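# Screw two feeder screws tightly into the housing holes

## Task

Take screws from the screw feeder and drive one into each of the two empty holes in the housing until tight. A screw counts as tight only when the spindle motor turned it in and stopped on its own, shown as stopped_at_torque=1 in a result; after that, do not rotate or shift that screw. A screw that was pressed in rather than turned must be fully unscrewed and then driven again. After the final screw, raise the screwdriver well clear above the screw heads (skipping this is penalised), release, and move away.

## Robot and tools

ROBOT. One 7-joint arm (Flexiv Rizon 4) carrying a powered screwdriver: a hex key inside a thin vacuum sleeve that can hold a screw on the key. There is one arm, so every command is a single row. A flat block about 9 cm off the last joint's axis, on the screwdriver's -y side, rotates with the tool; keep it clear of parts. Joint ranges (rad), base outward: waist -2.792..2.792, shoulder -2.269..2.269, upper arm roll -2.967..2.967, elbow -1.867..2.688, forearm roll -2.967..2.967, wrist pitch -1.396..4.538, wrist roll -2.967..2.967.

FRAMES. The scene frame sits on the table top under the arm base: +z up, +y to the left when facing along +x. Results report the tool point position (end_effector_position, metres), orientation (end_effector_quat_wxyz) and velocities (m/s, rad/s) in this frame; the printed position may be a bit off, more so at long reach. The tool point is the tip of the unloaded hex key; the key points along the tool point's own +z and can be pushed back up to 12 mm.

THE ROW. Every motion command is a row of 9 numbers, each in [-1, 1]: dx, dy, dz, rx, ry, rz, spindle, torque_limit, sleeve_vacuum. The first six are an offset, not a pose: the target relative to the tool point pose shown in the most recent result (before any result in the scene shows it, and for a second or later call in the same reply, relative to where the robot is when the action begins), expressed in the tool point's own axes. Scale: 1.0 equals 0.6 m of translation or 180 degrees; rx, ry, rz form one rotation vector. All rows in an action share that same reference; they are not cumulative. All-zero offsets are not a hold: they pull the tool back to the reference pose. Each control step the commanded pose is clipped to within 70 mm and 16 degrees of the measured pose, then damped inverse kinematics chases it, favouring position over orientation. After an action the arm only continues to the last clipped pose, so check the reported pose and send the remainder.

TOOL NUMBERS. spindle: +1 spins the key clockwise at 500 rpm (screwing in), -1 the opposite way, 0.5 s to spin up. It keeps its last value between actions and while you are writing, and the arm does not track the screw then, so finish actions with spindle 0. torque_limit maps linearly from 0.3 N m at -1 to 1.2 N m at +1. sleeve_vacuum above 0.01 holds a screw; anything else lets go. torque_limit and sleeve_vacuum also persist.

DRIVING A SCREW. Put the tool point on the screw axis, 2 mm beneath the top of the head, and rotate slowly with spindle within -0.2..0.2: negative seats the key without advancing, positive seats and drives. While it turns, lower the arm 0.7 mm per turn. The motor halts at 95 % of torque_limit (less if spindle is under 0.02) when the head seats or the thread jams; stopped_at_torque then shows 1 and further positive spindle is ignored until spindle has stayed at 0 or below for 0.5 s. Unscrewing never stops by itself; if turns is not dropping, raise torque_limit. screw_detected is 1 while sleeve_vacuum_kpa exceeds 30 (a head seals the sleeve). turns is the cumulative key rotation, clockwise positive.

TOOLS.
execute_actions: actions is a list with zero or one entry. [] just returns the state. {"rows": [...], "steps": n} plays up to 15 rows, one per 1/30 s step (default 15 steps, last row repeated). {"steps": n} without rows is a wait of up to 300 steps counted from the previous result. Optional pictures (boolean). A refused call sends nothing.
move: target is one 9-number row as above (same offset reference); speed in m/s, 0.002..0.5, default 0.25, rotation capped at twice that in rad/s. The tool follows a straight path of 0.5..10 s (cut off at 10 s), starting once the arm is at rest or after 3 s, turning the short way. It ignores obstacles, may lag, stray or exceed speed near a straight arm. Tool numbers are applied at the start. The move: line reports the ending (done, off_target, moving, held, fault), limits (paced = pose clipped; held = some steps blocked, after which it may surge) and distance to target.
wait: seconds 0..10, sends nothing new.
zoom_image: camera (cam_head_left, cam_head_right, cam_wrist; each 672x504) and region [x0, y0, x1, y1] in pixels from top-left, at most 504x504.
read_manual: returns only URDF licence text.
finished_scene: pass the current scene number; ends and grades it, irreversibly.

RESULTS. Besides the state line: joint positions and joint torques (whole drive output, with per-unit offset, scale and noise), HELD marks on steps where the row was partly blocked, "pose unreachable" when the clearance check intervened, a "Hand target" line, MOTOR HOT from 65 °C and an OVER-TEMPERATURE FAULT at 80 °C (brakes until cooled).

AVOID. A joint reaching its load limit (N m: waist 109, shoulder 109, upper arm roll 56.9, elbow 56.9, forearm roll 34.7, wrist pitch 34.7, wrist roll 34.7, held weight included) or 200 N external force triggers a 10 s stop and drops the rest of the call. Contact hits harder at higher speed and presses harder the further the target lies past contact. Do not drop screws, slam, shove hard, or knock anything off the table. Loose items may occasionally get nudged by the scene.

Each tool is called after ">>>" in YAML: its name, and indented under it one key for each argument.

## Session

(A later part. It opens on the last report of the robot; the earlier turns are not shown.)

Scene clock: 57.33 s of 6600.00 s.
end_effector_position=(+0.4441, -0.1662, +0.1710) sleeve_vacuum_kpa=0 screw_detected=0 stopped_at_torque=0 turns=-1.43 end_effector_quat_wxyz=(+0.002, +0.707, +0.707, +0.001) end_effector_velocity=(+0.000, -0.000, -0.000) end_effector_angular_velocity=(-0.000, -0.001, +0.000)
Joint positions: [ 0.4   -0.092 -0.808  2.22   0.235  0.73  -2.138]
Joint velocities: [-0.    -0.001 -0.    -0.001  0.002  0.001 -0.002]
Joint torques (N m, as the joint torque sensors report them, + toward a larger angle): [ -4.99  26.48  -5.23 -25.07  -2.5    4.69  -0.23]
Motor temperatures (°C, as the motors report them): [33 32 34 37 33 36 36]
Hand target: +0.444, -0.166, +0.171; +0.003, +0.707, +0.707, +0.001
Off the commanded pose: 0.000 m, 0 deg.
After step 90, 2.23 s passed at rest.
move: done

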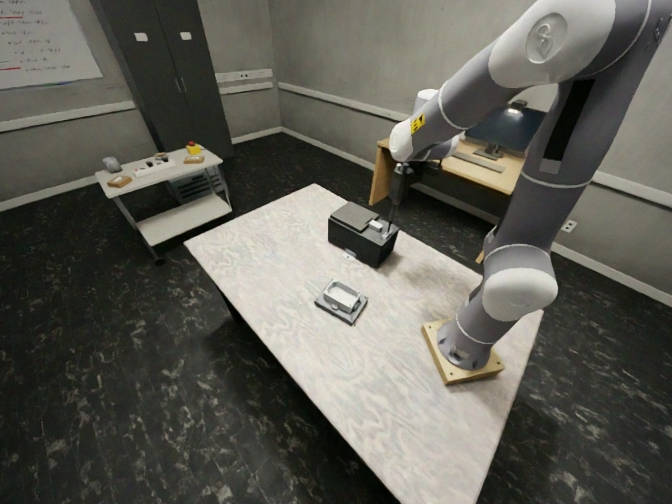

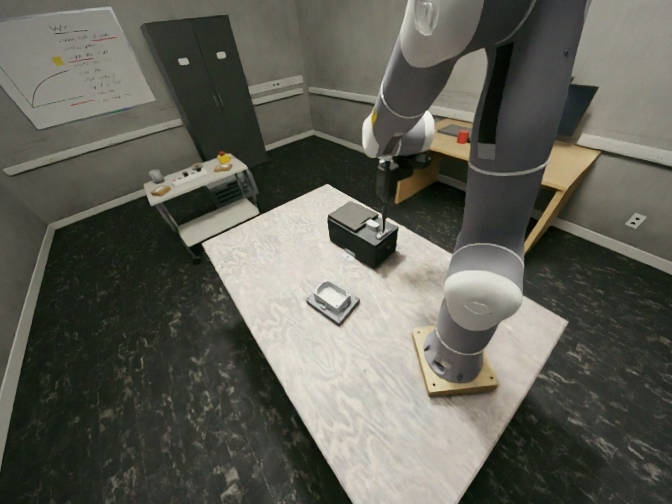

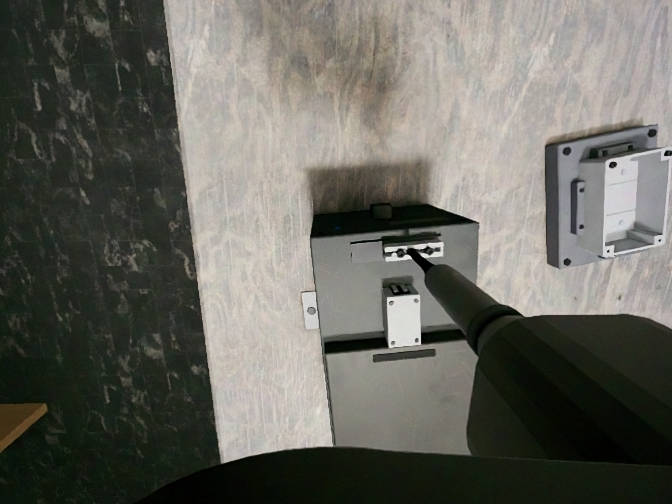

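>>> move:
  target: [-0.0005,0,0.007,0,0,0,0,0,1]
  speed: 0.005

>>> execute_actions:
  actions:
    - {"rows":[[0,0,0.001,0,0,0,-0.1,0,1],[0,0,0.001,0,0,0,-0.1,0,1],[0,0,0.001,0,0,0,-0.1,0,1],[0,0,0.001,0,0,0,-0.1,0,1],[0,0,0.001,0,0,0,-0.1,0,1],[0,0,0.001,0,0,0,-0.1,0,1],[0,0,0.001,0,0,0,-0.1,0,1],[0,0,0.001,0,0,0,-0.1,0,1],[0,0,0.001,0,0,0,-0.1,0,1],[0,0,0.001,0,0,0,-0.1,0,1],[0,0,0.001,0,0,0,0,0,1]],"steps":15}

>>> zoom_image:
  camera: "cam_wrist"
  region: [370,210,450,290]

Scene clock: 64.43 s of 6600.00 s.
end_effector_position=(+0.4442, -0.1664, +0.1670) sleeve_vacuum_kpa=14 screw_detected=0 stopped_at_torque=0 turns=-1.43 end_effector_quat_wxyz=(+0.002, +0.707, +0.707, +0.001) end_effector_velocity=(+0.000, +0.000, -0.000) end_effector_angular_velocity=(+0.000, -0.000, +0.000)
Joint positions: [ 0.399 -0.106 -0.808  2.219  0.251  0.737 -2.15 ]
Joint velocities: [ 0.    -0.     0.    -0.     0.001  0.    -0.001]
Joint torques (N m, as the joint torque sensors report them, + toward a larger angle): [ -3.79  25.81  -4.99 -23.9   -2.53   4.91  -0.27]
Motor temperatures (°C, as the motors report them): [33 33 34 38 33 36 36]
Hand target: +0.444, -0.167, +0.167; +0.002, +0.707, +0.707, +0.001
Off the commanded pose: 0.000 m, 0 deg.
After step 90, 3.03 s passed at rest.
move: done

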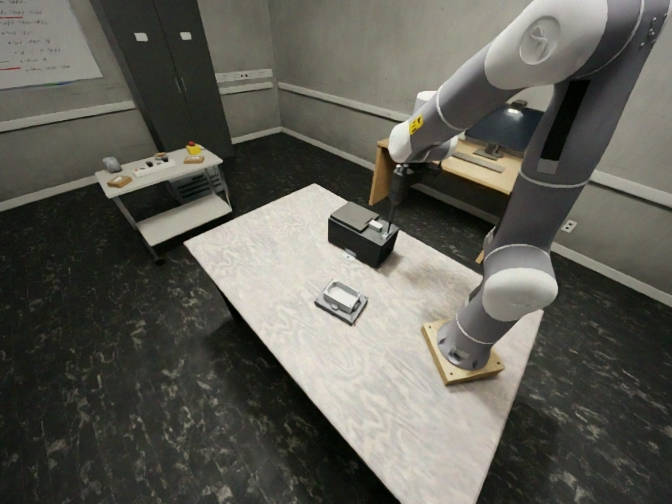

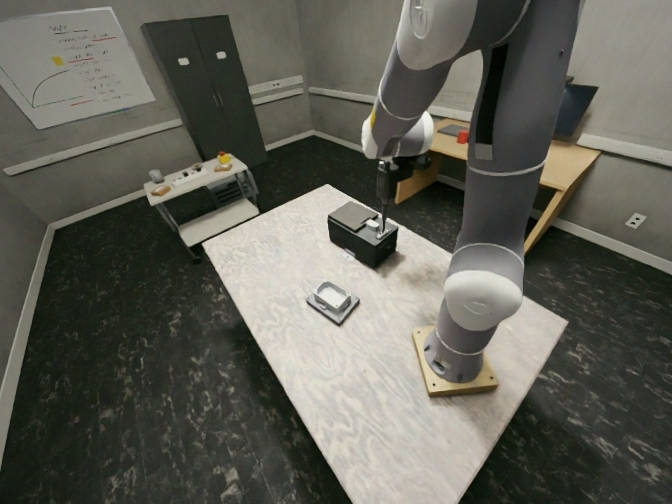

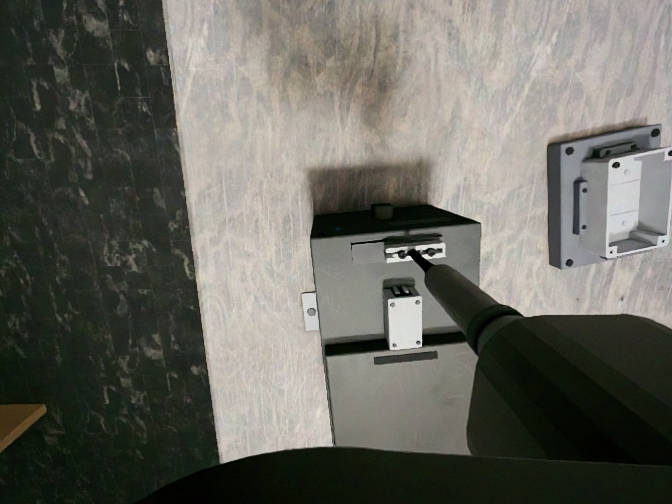

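Scene clock: 64.93 s of 6600.00 s.
end_effector_position=(+0.4443, -0.1664, +0.1665) sleeve_vacuum_kpa=14 screw_detected=0 stopped_at_torque=0 turns=-1.70 end_effector_quat_wxyz=(+0.002, +0.707, +0.707, +0.001) end_effector_velocity=(+0.000, +0.000, +0.000) end_effector_angular_velocity=(+0.000, -0.001, +0.000)
Joint positions: [ 0.399 -0.108 -0.808  2.219  0.253  0.738 -2.151]
Joint velocities: [-0.     0.001  0.     0.     0.     0.     0.   ]
Joint torques (N m, as the joint torque sensors report them, + toward a larger angle): [ -4.23  24.37  -4.86 -23.85  -2.6    4.6   -0.11]
Motor temperatures (°C, as the motors report them): [33 33 34 38 33 36 36]
Hand target: +0.444, -0.166, +0.166; +0.002, +0.707, +0.707, +0.001
Off the commanded pose: 0.000 m, 0 deg.
Steps of this call (steps 1 to 15: all 15 steps of this action). Readings (end_effector_position | what the end effector reports):
1: (+0.4442, -0.1664, +0.1670) | sleeve_vacuum_kpa=14 screw_detected=0 stopped_at_torque=0 turns=-1.45
2: (+0.4443, -0.1665, +0.1668) | sleeve_vacuum_kpa=14 screw_detected=0 stopped_at_torque=0 turns=-1.48
4: (+0.4442, -0.1664, +0.1666) | sleeve_vacuum_kpa=14 screw_detected=0 stopped_at_torque=0 turns=-1.54
8: (+0.4443, -0.1664, +0.1665) | sleeve_vacuum_kpa=14 screw_detected=0 stopped_at_torque=0 turns=-1.65
15: the state above

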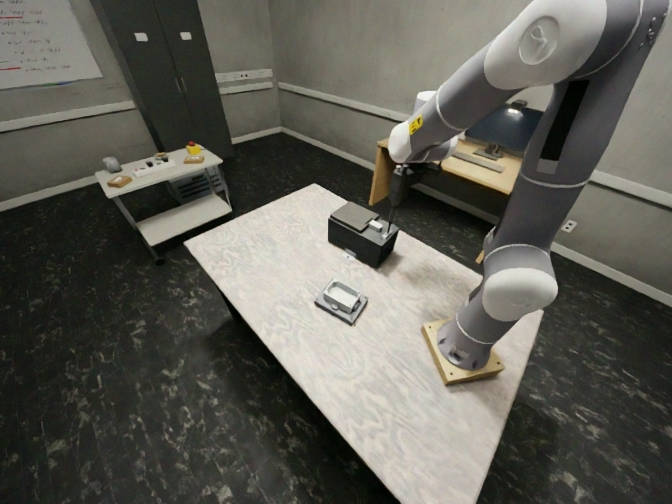

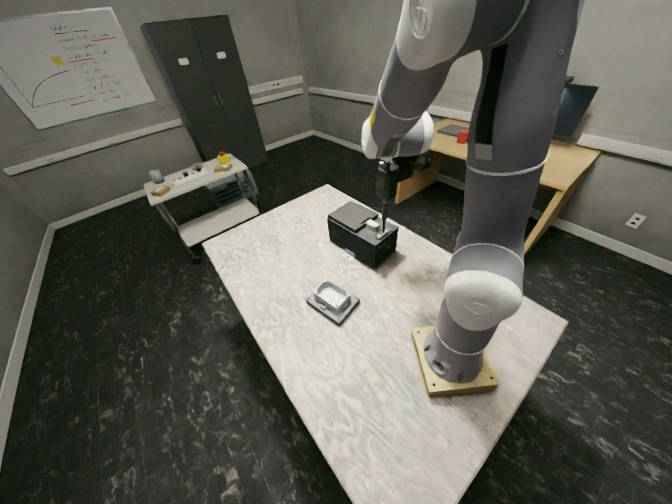

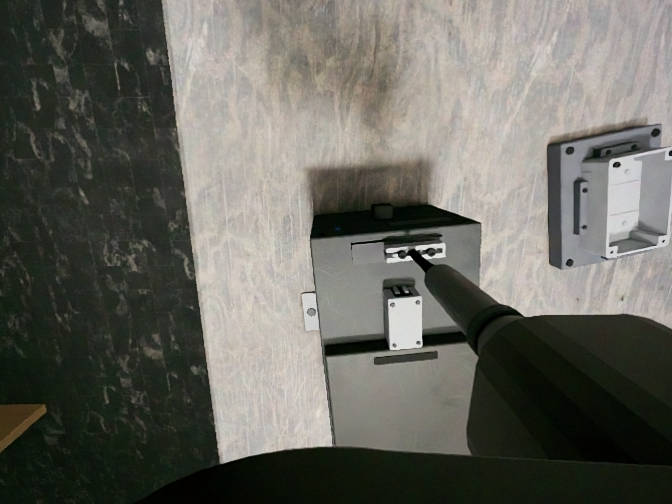

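Region (370, 210, 450, 290) of cam_wrist's 672x504 image, scaled by 6.300, with more detail than that image has.

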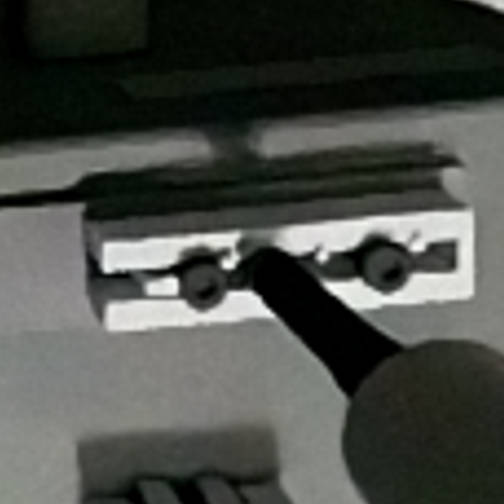

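>>> move:
  target: [0,0,-0.015,0,0,0,0,0,0]
  speed: 0.03

>>> zoom_image:
  camera: "cam_wrist"
  region: [370,210,450,290]

Scene clock: 68.70 s of 6600.00 s.
end_effector_position=(+0.4443, -0.1666, +0.1755) sleeve_vacuum_kpa=0 screw_detected=0 stopped_at_torque=0 turns=-1.70 end_effector_quat_wxyz=(+0.002, +0.707, +0.707, +0.001) end_effector_velocity=(-0.000, -0.000, +0.001) end_effector_angular_velocity=(-0.000, +0.001, +0.000)
Joint positions: [ 0.401 -0.079 -0.809  2.219  0.221  0.721 -2.128]
Joint velocities: [-0.     0.002  0.    -0.    -0.003 -0.002  0.002]
Joint torques (N m, as the joint torque sensors report them, + toward a larger angle): [ -2.64  26.33  -4.41 -24.87  -2.86   3.12   0.46]
Motor temperatures (°C, as the motors report them): [33 33 34 38 33 36 36]
Hand target: +0.444, -0.166, +0.176; +0.002, +0.707, +0.707, +0.001
Off the commanded pose: 0.000 m, 0 deg.
After step 90, 0.07 s passed at rest.
move: done

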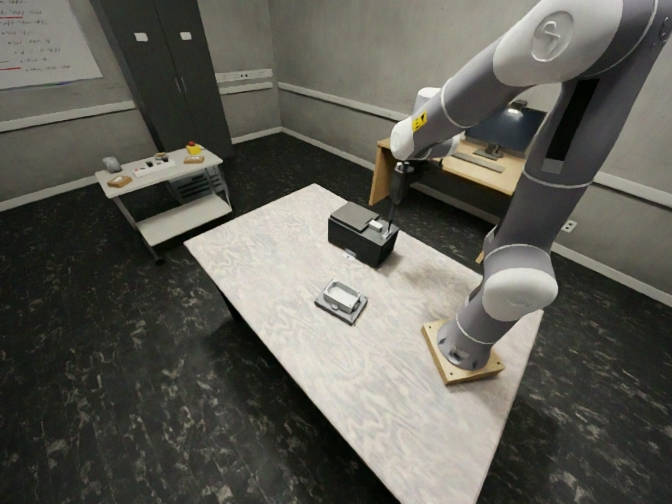

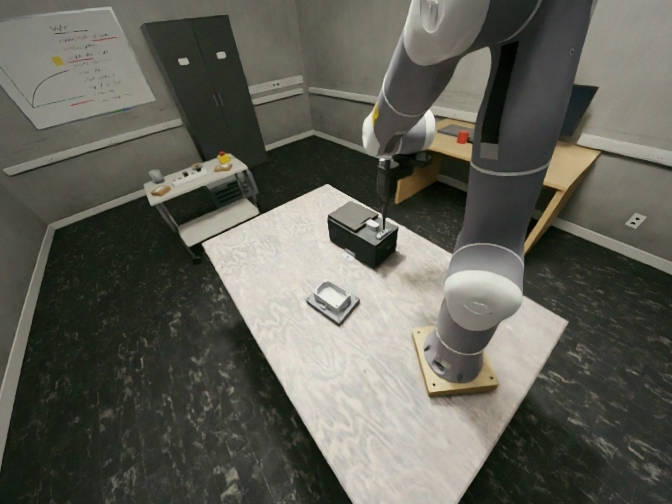

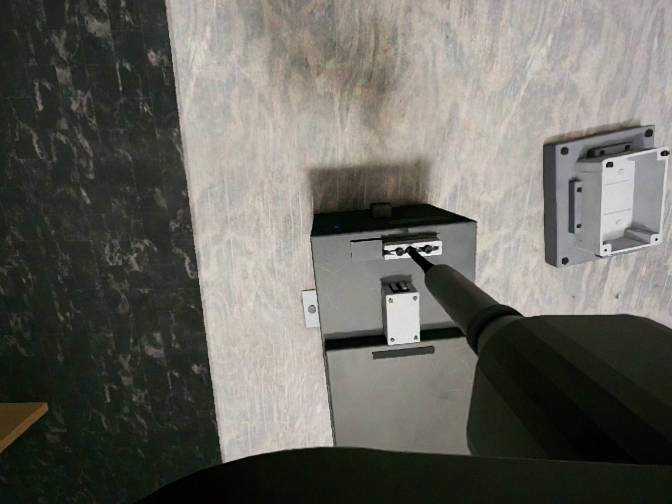

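Region (370, 210, 450, 290) of cam_wrist's 672x504 image, scaled by 6.300, with more detail than that image has.

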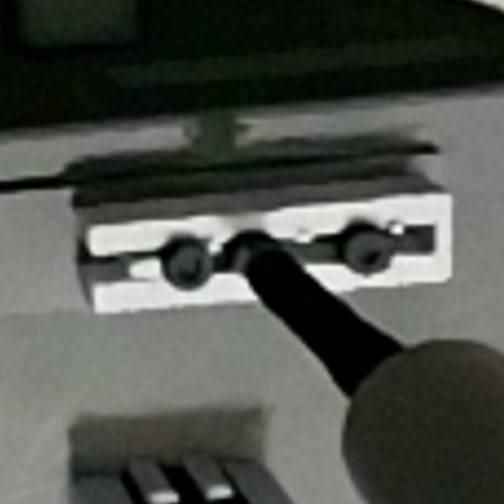

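>>> move:
  target: [-0.002,-0.0015,0.005,0,0,0,0,0,1]
  speed: 0.01

>>> move:
  target: [0,0,0.0075,0,0,0,-0.1,0,1]
  speed: 0.005

>>> execute_actions:
  actions:
    - {"rows":[[0,0,0,0,0,0,0,0,1]],"steps":3}
  pictures: false

>>> zoom_image:
  camera: "cam_wrist"
  region: [370,210,450,290]

Scene clock: 76.77 s of 6600.00 s.
end_effector_position=(+0.4434, -0.1676, +0.1726) sleeve_vacuum_kpa=14 screw_detected=0 stopped_at_torque=0 turns=-1.70 end_effector_quat_wxyz=(+0.002, +0.707, +0.707, +0.001) end_effector_velocity=(-0.000, +0.000, -0.000) end_effector_angular_velocity=(+0.000, +0.001, +0.000)
Joint positions: [ 0.399 -0.088 -0.81   2.219  0.232  0.727 -2.139]
Joint velocities: [-0.    -0.001  0.     0.     0.001  0.    -0.001]
Joint torques (N m, as the joint torque sensors report them, + toward a larger angle): [ -5.28  25.36  -5.22 -24.41  -2.6    4.77  -0.08]
Motor temperatures (°C, as the motors report them): [33 33 34 38 33 36 36]
Hand target: +0.443, -0.168, +0.173; +0.002, +0.707, +0.707, +0.001
Off the commanded pose: 0.000 m, 0 deg.
After step 90, 4.37 s passed at rest.
move: done

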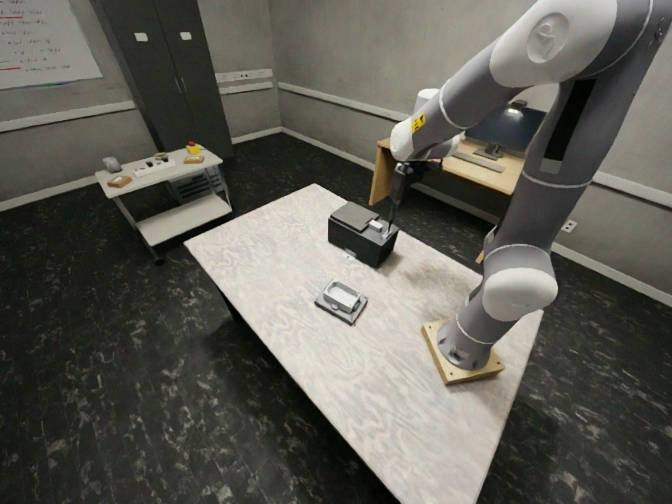

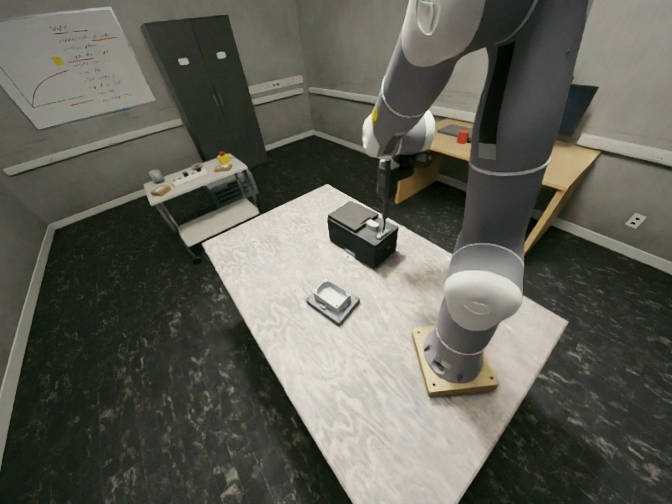

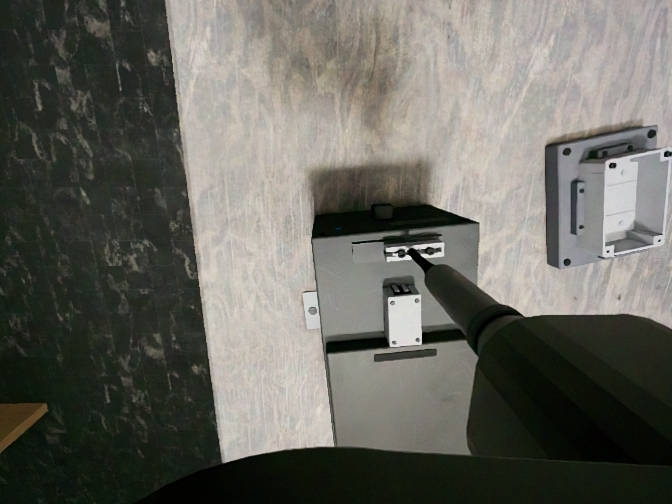

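Scene clock: 77.90 s of 6600.00 s.
end_effector_position=(+0.4435, -0.1675, +0.1682) sleeve_vacuum_kpa=14 screw_detected=0 stopped_at_torque=0 turns=-2.64 end_effector_quat_wxyz=(+0.002, +0.707, +0.707, +0.001) end_effector_velocity=(+0.000, +0.000, +0.000) end_effector_angular_velocity=(+0.000, -0.001, +0.000)
Joint positions: [ 0.399 -0.103 -0.81   2.219  0.248  0.735 -2.151]
Joint velocities: [ 0.    -0.     0.    -0.     0.001  0.001 -0.001]
Joint torques (N m, as the joint torque sensors report them, + toward a larger angle): [ -4.54  25.51  -5.09 -23.85  -2.36   4.69  -0.05]
Motor temperatures (°C, as the motors report them): [33 33 34 38 33 36 36]
Hand target: +0.443, -0.168, +0.168; +0.002, +0.707, +0.707, +0.001
Off the commanded pose: 0.000 m, 0 deg.
move: done

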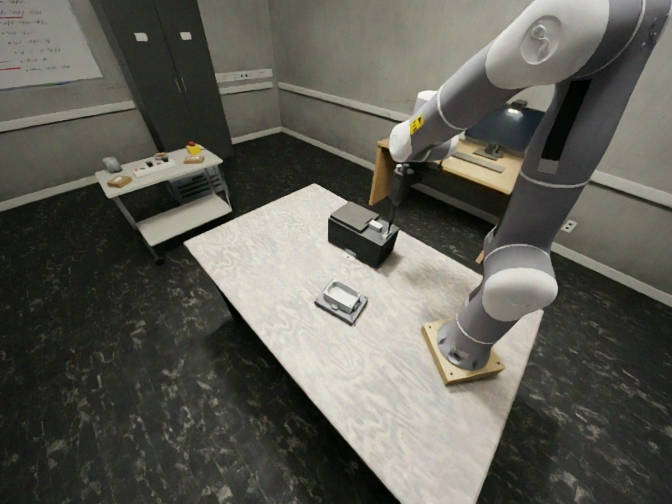

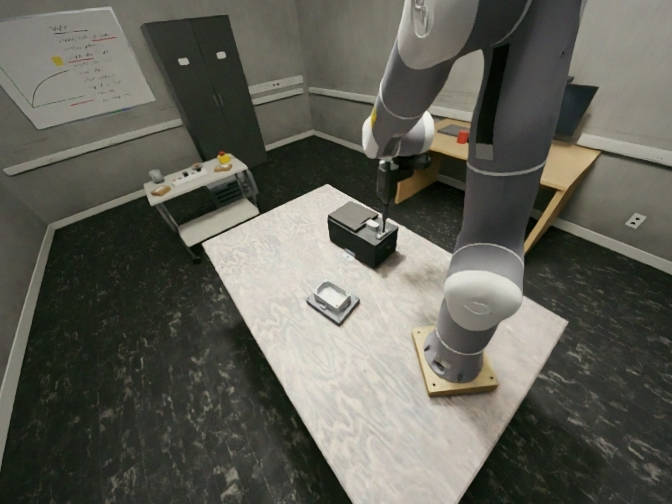

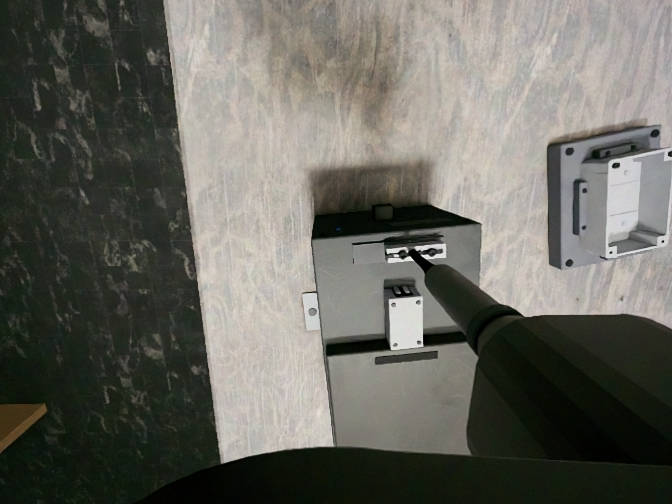

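Scene clock: 78.00 s of 6600.00 s.
end_effector_position=(+0.4435, -0.1675, +0.1682) sleeve_vacuum_kpa=14 screw_detected=0 stopped_at_torque=0 turns=-2.64 end_effector_quat_wxyz=(+0.002, +0.707, +0.707, +0.001) end_effector_velocity=(-0.000, -0.000, +0.000) end_effector_angular_velocity=(-0.000, +0.000, -0.000)
Joint positions: [ 0.399 -0.103 -0.81   2.219  0.248  0.735 -2.151]
Joint velocities: [ 0. -0. -0. -0. -0. -0.  0.]
Joint torques (N m, as the joint torque sensors report them, + toward a larger angle): [ -3.01  26.59  -4.98 -24.18  -2.78   4.16  -0.05]
Motor temperatures (°C, as the motors report them): [33 33 34 38 33 36 36]
Hand target: +0.443, -0.168, +0.168; +0.002, +0.707, +0.707, +0.001
Off the commanded pose: 0.000 m, 0 deg.
Steps of this call (steps 1 to 3: all 3 steps of this action). Readings (end_effector_position | what the end effector reports):
1: (+0.4435, -0.1675, +0.1682) | sleeve_vacuum_kpa=14 screw_detected=0 stopped_at_torque=0 turns=-2.64
2: (+0.4435, -0.1675, +0.1682) | sleeve_vacuum_kpa=14 screw_detected=0 stopped_at_torque=0 turns=-2.64
3: the state above

Region (370, 210, 450, 290) of cam_wrist's 672x504 image, scaled by 6.300, with more detail than that image has.

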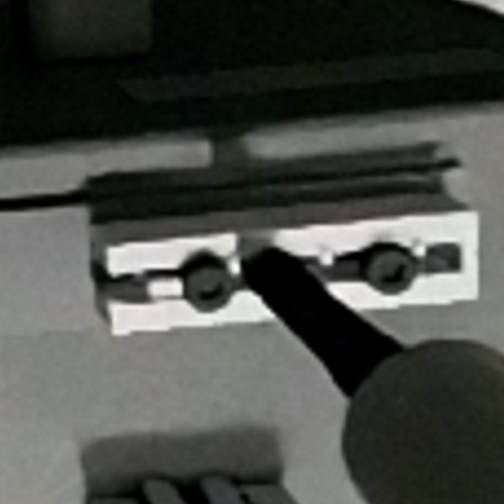

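Go a bit deeper.

>>> move:
  target: [0,0,0.004,0,0,0,-0.1,0,1]
  speed: 0.004

>>> execute_actions:
  actions:
    - {"rows":[[0,0,0,0,0,0,0,0,1]],"steps":3}
  pictures: false

>>> zoom_image:
  camera: "cam_wrist"
  region: [390,230,440,280]

Scene clock: 82.50 s of 6600.00 s.
end_effector_position=(+0.4437, -0.1675, +0.1660) sleeve_vacuum_kpa=14 screw_detected=0 stopped_at_torque=0 turns=-3.32 end_effector_quat_wxyz=(+0.002, +0.707, +0.707, +0.001) end_effector_velocity=(-0.000, -0.000, -0.000) end_effector_angular_velocity=(-0.000, -0.000, -0.000)
Joint positions: [ 0.398 -0.11  -0.81   2.219  0.256  0.739 -2.157]
Joint velocities: [ 0.    -0.001 -0.001 -0.     0.     0.    -0.001]
Joint torques (N m, as the joint torque sensors report them, + toward a larger angle): [ -4.15  24.57  -5.24 -23.4   -2.46   4.62  -0.31]
Motor temperatures (°C, as the motors report them): [33 33 34 38 33 36 36]
Hand target: +0.444, -0.168, +0.166; +0.002, +0.707, +0.707, +0.001
Off the commanded pose: 0.000 m, 0 deg.
After step 90, 0.67 s passed at rest.
move: done

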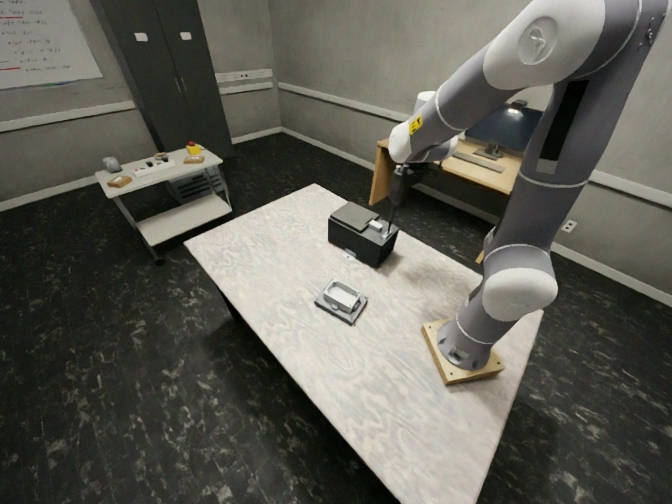

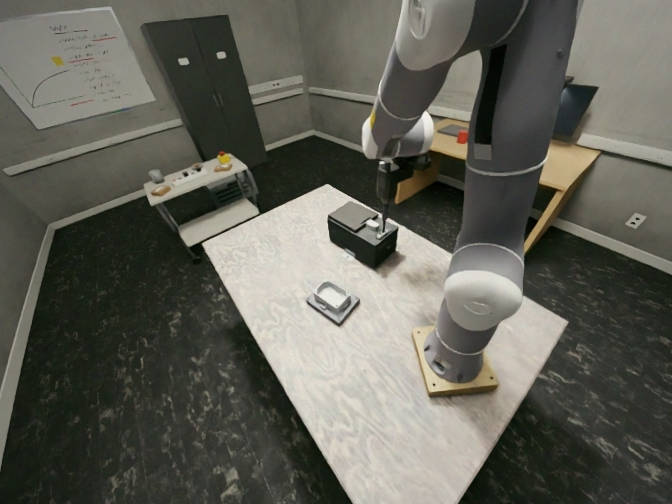

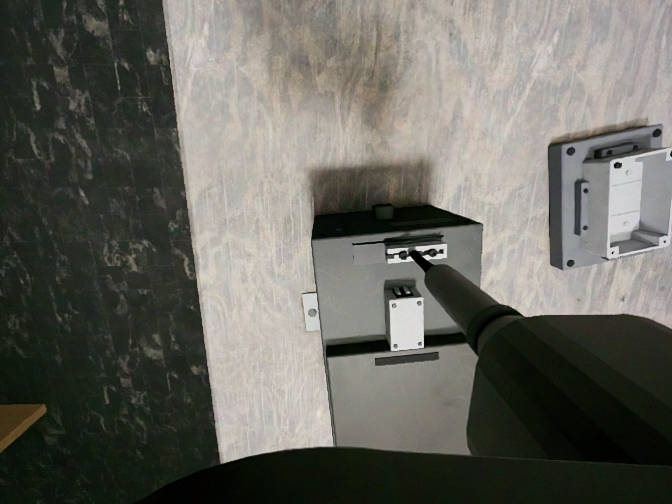

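Scene clock: 82.60 s of 6600.00 s.
end_effector_position=(+0.4438, -0.1675, +0.1661) sleeve_vacuum_kpa=14 screw_detected=0 stopped_at_torque=0 turns=-3.32 end_effector_quat_wxyz=(+0.002, +0.707, +0.707, +0.001) end_effector_velocity=(+0.000, +0.000, +0.000) end_effector_angular_velocity=(+0.000, +0.000, +0.000)
Joint positions: [ 0.398 -0.11  -0.81   2.219  0.256  0.739 -2.157]
Joint velocities: [ 0.  0.  0. -0.  0. -0. -0.]
Joint torques (N m, as the joint torque sensors report them, + toward a larger angle): [ -4.48  26.21  -5.15 -24.05  -2.64   3.98   0.18]
Motor temperatures (°C, as the motors report them): [33 33 34 38 33 36 36]
Hand target: +0.444, -0.168, +0.166; +0.002, +0.707, +0.707, +0.001
Off the commanded pose: 0.000 m, 0 deg.
Steps of this call (steps 1 to 3: all 3 steps of this action). Readings (end_effector_position | what the end effector reports):
1: (+0.4437, -0.1675, +0.1660) | sleeve_vacuum_kpa=14 screw_detected=0 stopped_at_torque=0 turns=-3.32
2: (+0.4438, -0.1675, +0.1660) | sleeve_vacuum_kpa=14 screw_detected=0 stopped_at_torque=0 turns=-3.32
3: the state above

Region (390, 230, 440, 280) of cam_wrist's 672x504 image, scaled by 10.080, with more detail than that image has.

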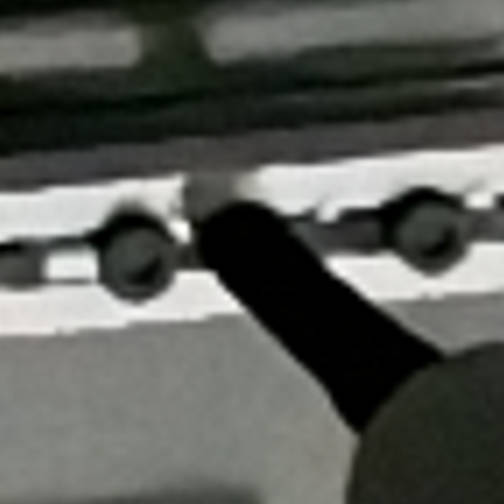

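>>> move:
  target: [0,0,-0.0157,0,0,0,0,0,0]
  speed: 0.03

>>> move:
  target: [0.029,0,0,0,0,0,0,0,0]
  speed: 0.04

>>> zoom_image:
  camera: "cam_wrist"
  region: [370,210,450,290]

Scene clock: 88.70 s of 6600.00 s.
end_effector_position=(+0.4439, -0.1677, +0.1755) sleeve_vacuum_kpa=0 screw_detected=0 stopped_at_torque=0 turns=-3.32 end_effector_quat_wxyz=(+0.003, +0.707, +0.707, +0.001) end_effector_velocity=(-0.000, +0.000, +0.000) end_effector_angular_velocity=(+0.000, +0.001, -0.001)
Joint positions: [ 0.4   -0.08  -0.812  2.219  0.223  0.721 -2.133]
Joint velocities: [ 0.     0.002  0.     0.    -0.002 -0.002  0.002]
Joint torques (N m, as the joint torque sensors report them, + toward a larger angle): [ -3.54  26.27  -4.33 -24.92  -2.75   3.26   0.04]
Motor temperatures (°C, as the motors report them): [33 33 34 38 33 36 36]
Hand target: +0.444, -0.168, +0.175; +0.002, +0.707, +0.707, +0.001
Off the commanded pose: 0.000 m, 0 deg.
After step 90, 2.40 s passed at rest.
move: done

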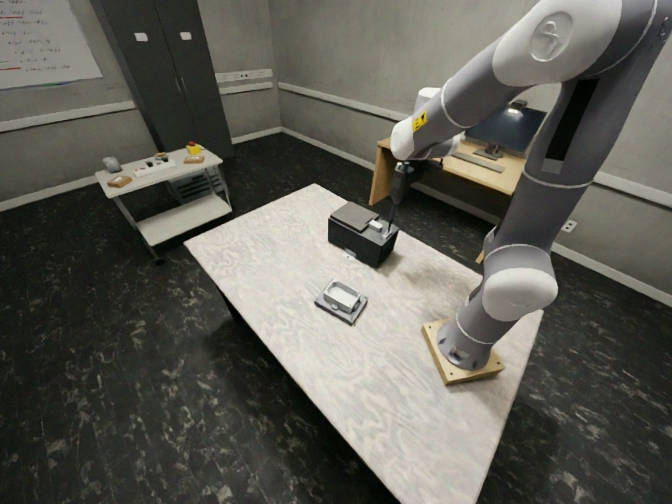

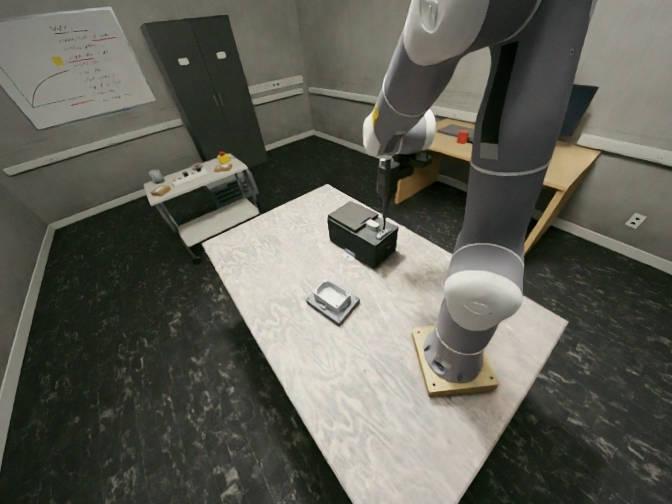

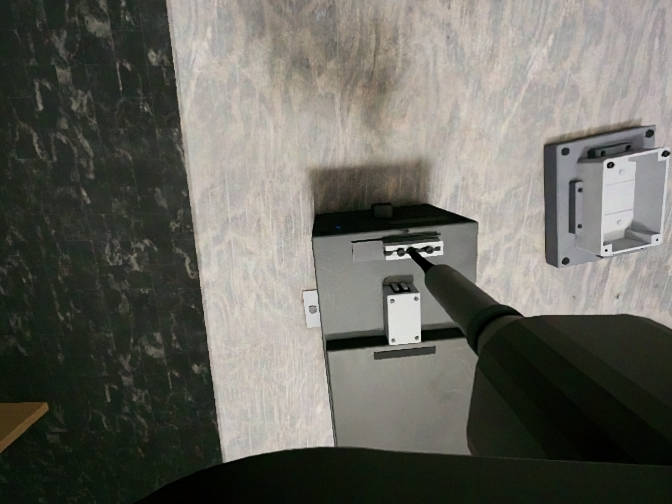

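Scene clock: 89.43 s of 6600.00 s.
end_effector_position=(+0.4438, -0.1503, +0.1754) sleeve_vacuum_kpa=0 screw_detected=0 stopped_at_torque=0 turns=-3.32 end_effector_quat_wxyz=(+0.002, +0.707, +0.707, +0.001) end_effector_velocity=(-0.000, +0.000, -0.000) end_effector_angular_velocity=(-0.001, +0.000, -0.000)
Joint positions: [ 0.421 -0.039 -0.792  2.254  0.183  0.736 -2.069]
Joint velocities: [ 0.     0.002  0.001  0.002 -0.003  0.001  0.004]
Joint torques (N m, as the joint torque sensors report them, + toward a larger angle): [ -2.04  26.03  -3.05 -24.06  -2.96   4.81   0.23]
Motor temperatures (°C, as the motors report them): [33 33 34 38 33 36 36]
Hand target: +0.444, -0.150, +0.175; +0.003, +0.707, +0.707, +0.002
Off the commanded pose: 0.000 m, 0 deg.
move: done

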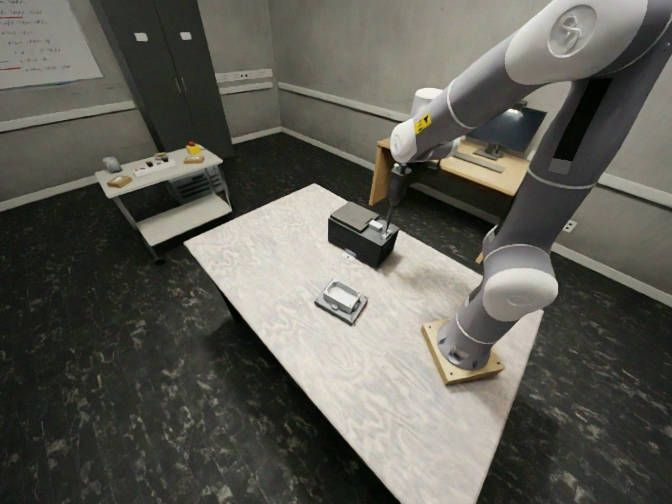

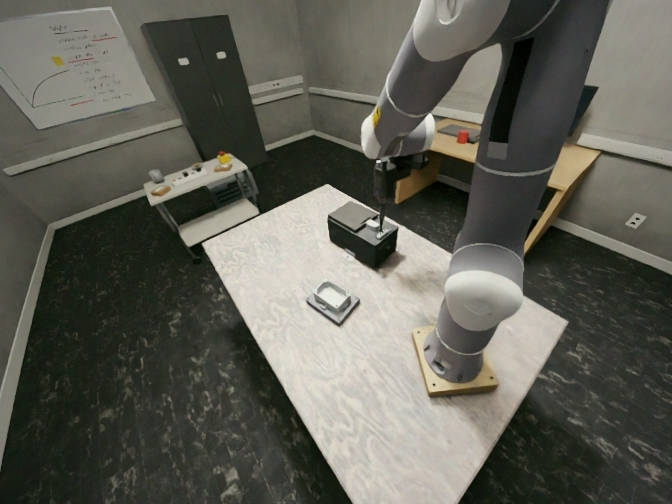

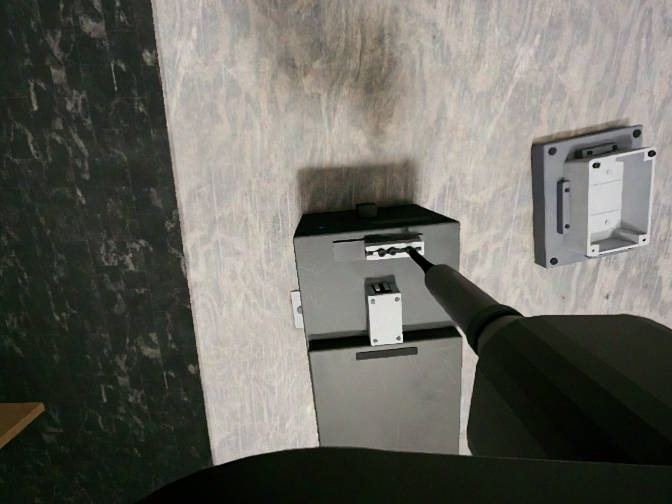

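Region (370, 210, 450, 290) of cam_wrist's 672x504 image, scaled by 6.300, with more detail than that image has.

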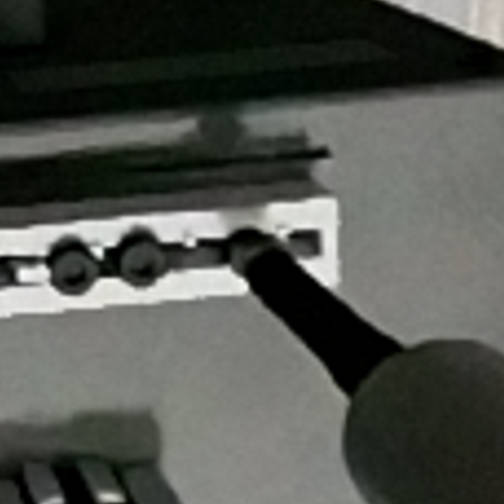

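>>> move:
  target: [-0.0016,-0.0016,0.005,0,0,0,0,0,1]
  speed: 0.01

>>> move:
  target: [0,0,0.0095,0,0,0,-0.1,0,1]
  speed: 0.005

>>> execute_actions:
  actions:
    - {"rows":[[0,0,0,0,0,0,0,0,1]],"steps":3}
  pictures: false

>>> zoom_image:
  camera: "cam_wrist"
  region: [370,210,450,290]

Scene clock: 97.03 s of 6600.00 s.
end_effector_position=(+0.4429, -0.1511, +0.1725) sleeve_vacuum_kpa=14 screw_detected=0 stopped_at_torque=0 turns=-3.32 end_effector_quat_wxyz=(+0.002, +0.707, +0.707, +0.001) end_effector_velocity=(+0.000, -0.000, -0.000) end_effector_angular_velocity=(-0.000, -0.000, +0.000)
Joint positions: [ 0.421 -0.048 -0.794  2.255  0.193  0.743 -2.079]
Joint velocities: [-0.    -0.001 -0.    -0.     0.001  0.    -0.001]
Joint torques (N m, as the joint torque sensors report them, + toward a larger angle): [ -4.84  24.56  -4.75 -24.25  -2.47   4.81  -0.04]
Motor temperatures (°C, as the motors report them): [33 33 34 38 33 36 36]
Hand target: +0.443, -0.151, +0.172; +0.002, +0.707, +0.707, +0.001
Off the commanded pose: 0.000 m, 0 deg.
After step 90, 3.90 s passed at rest.
move: done

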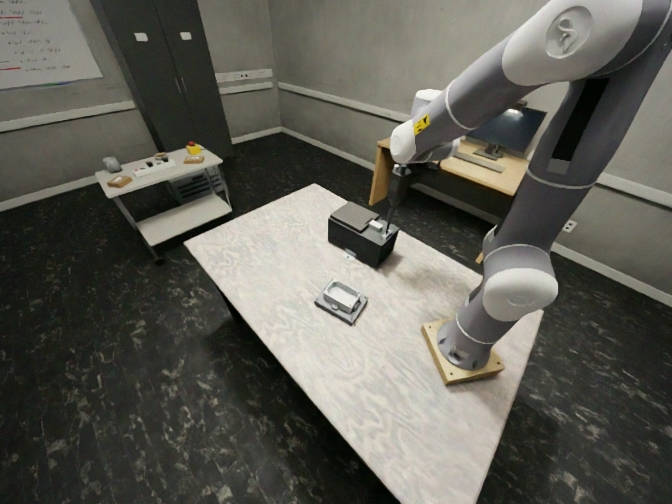

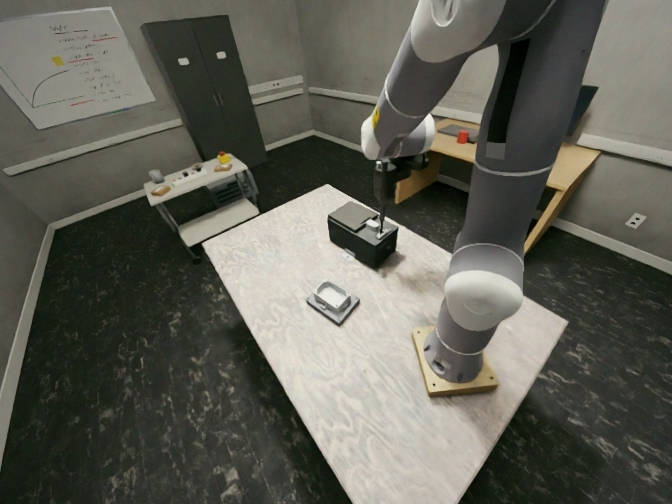

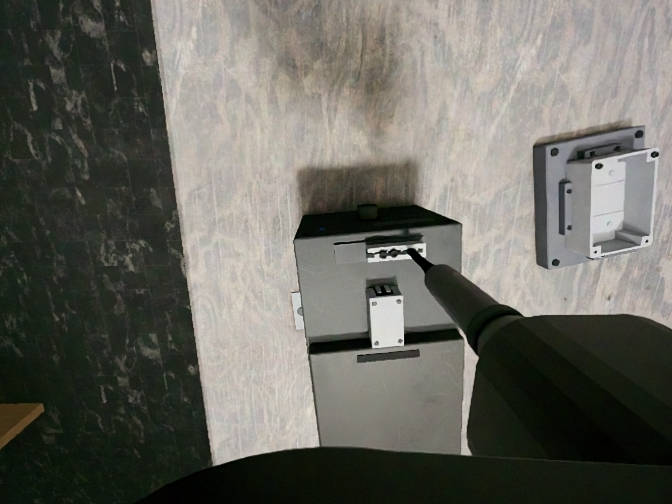

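Scene clock: 98.40 s of 6600.00 s.
end_effector_position=(+0.4430, -0.1511, +0.1670) sleeve_vacuum_kpa=14 screw_detected=0 stopped_at_torque=0 turns=-4.45 end_effector_quat_wxyz=(+0.002, +0.707, +0.707, +0.002) end_effector_velocity=(-0.000, -0.000, -0.000) end_effector_angular_velocity=(-0.000, +0.000, +0.000)
Joint positions: [ 0.421 -0.067 -0.794  2.255  0.214  0.754 -2.094]
Joint velocities: [-0.    -0.001  0.     0.     0.001  0.001 -0.001]
Joint torques (N m, as the joint torque sensors report them, + toward a larger angle): [ -3.51  24.17  -4.3  -23.57  -2.59   4.67  -0.3 ]
Motor temperatures (°C, as the motors report them): [33 33 34 38 33 36 36]
Hand target: +0.443, -0.151, +0.167; +0.002, +0.707, +0.707, +0.001
Off the commanded pose: 0.000 m, 0 deg.
move: done

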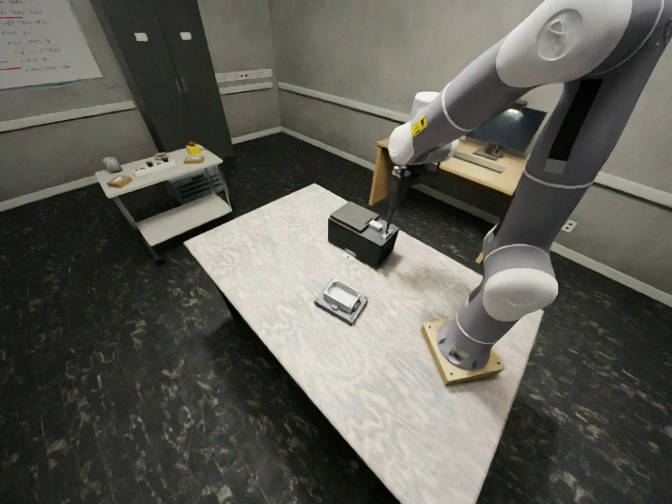

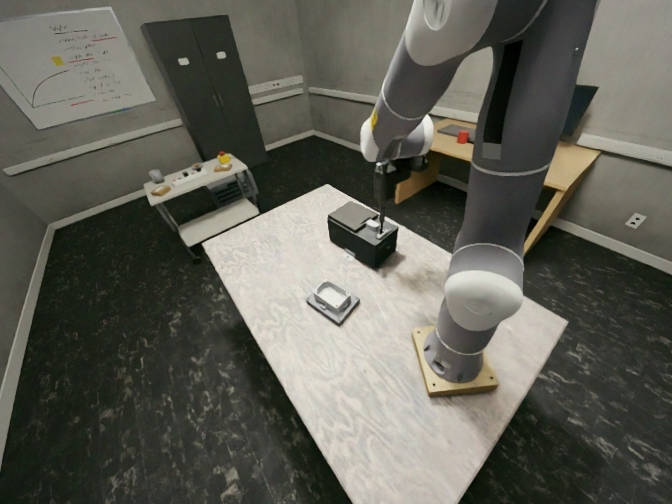

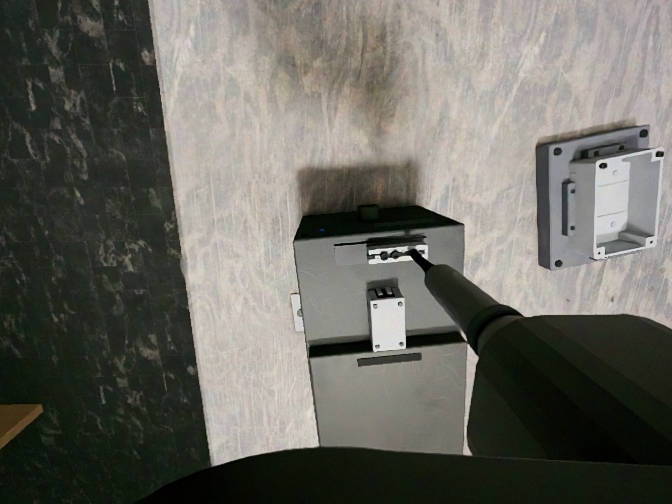

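Scene clock: 98.50 s of 6600.00 s.
end_effector_position=(+0.4430, -0.1511, +0.1670) sleeve_vacuum_kpa=14 screw_detected=0 stopped_at_torque=0 turns=-4.45 end_effector_quat_wxyz=(+0.002, +0.707, +0.707, +0.002) end_effector_velocity=(+0.000, +0.000, +0.000) end_effector_angular_velocity=(-0.000, -0.000, +0.000)
Joint positions: [ 0.421 -0.066 -0.794  2.255  0.214  0.754 -2.094]
Joint velocities: [-0.  0.  0. -0. -0. -0. -0.]
Joint torques (N m, as the joint torque sensors report them, + toward a larger angle): [ -3.69  25.67  -3.97 -24.    -2.76   4.11  -0.03]
Motor temperatures (°C, as the motors report them): [33 33 34 38 33 36 36]
Hand target: +0.443, -0.151, +0.167; +0.002, +0.707, +0.707, +0.002
Off the commanded pose: 0.000 m, 0 deg.
Steps of this call (steps 1 to 3: all 3 steps of this action). Readings (end_effector_position | what the end effector reports):
1: (+0.4430, -0.1511, +0.1670) | sleeve_vacuum_kpa=14 screw_detected=0 stopped_at_torque=0 turns=-4.45
2: (+0.4430, -0.1511, +0.1670) | sleeve_vacuum_kpa=14 screw_detected=0 stopped_at_torque=0 turns=-4.45
3: the state above

Region (370, 210, 450, 290) of cam_wrist's 672x504 image, scaled by 6.300, with more detail than that image has.

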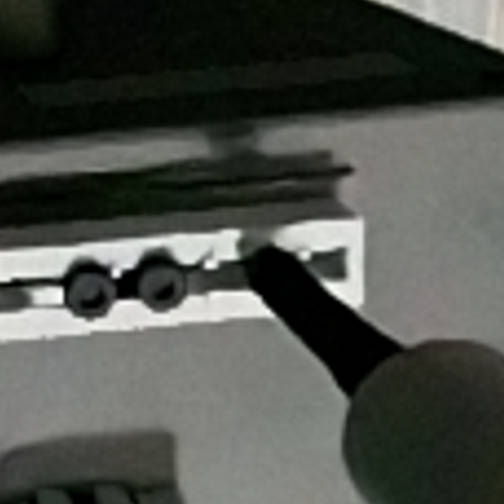

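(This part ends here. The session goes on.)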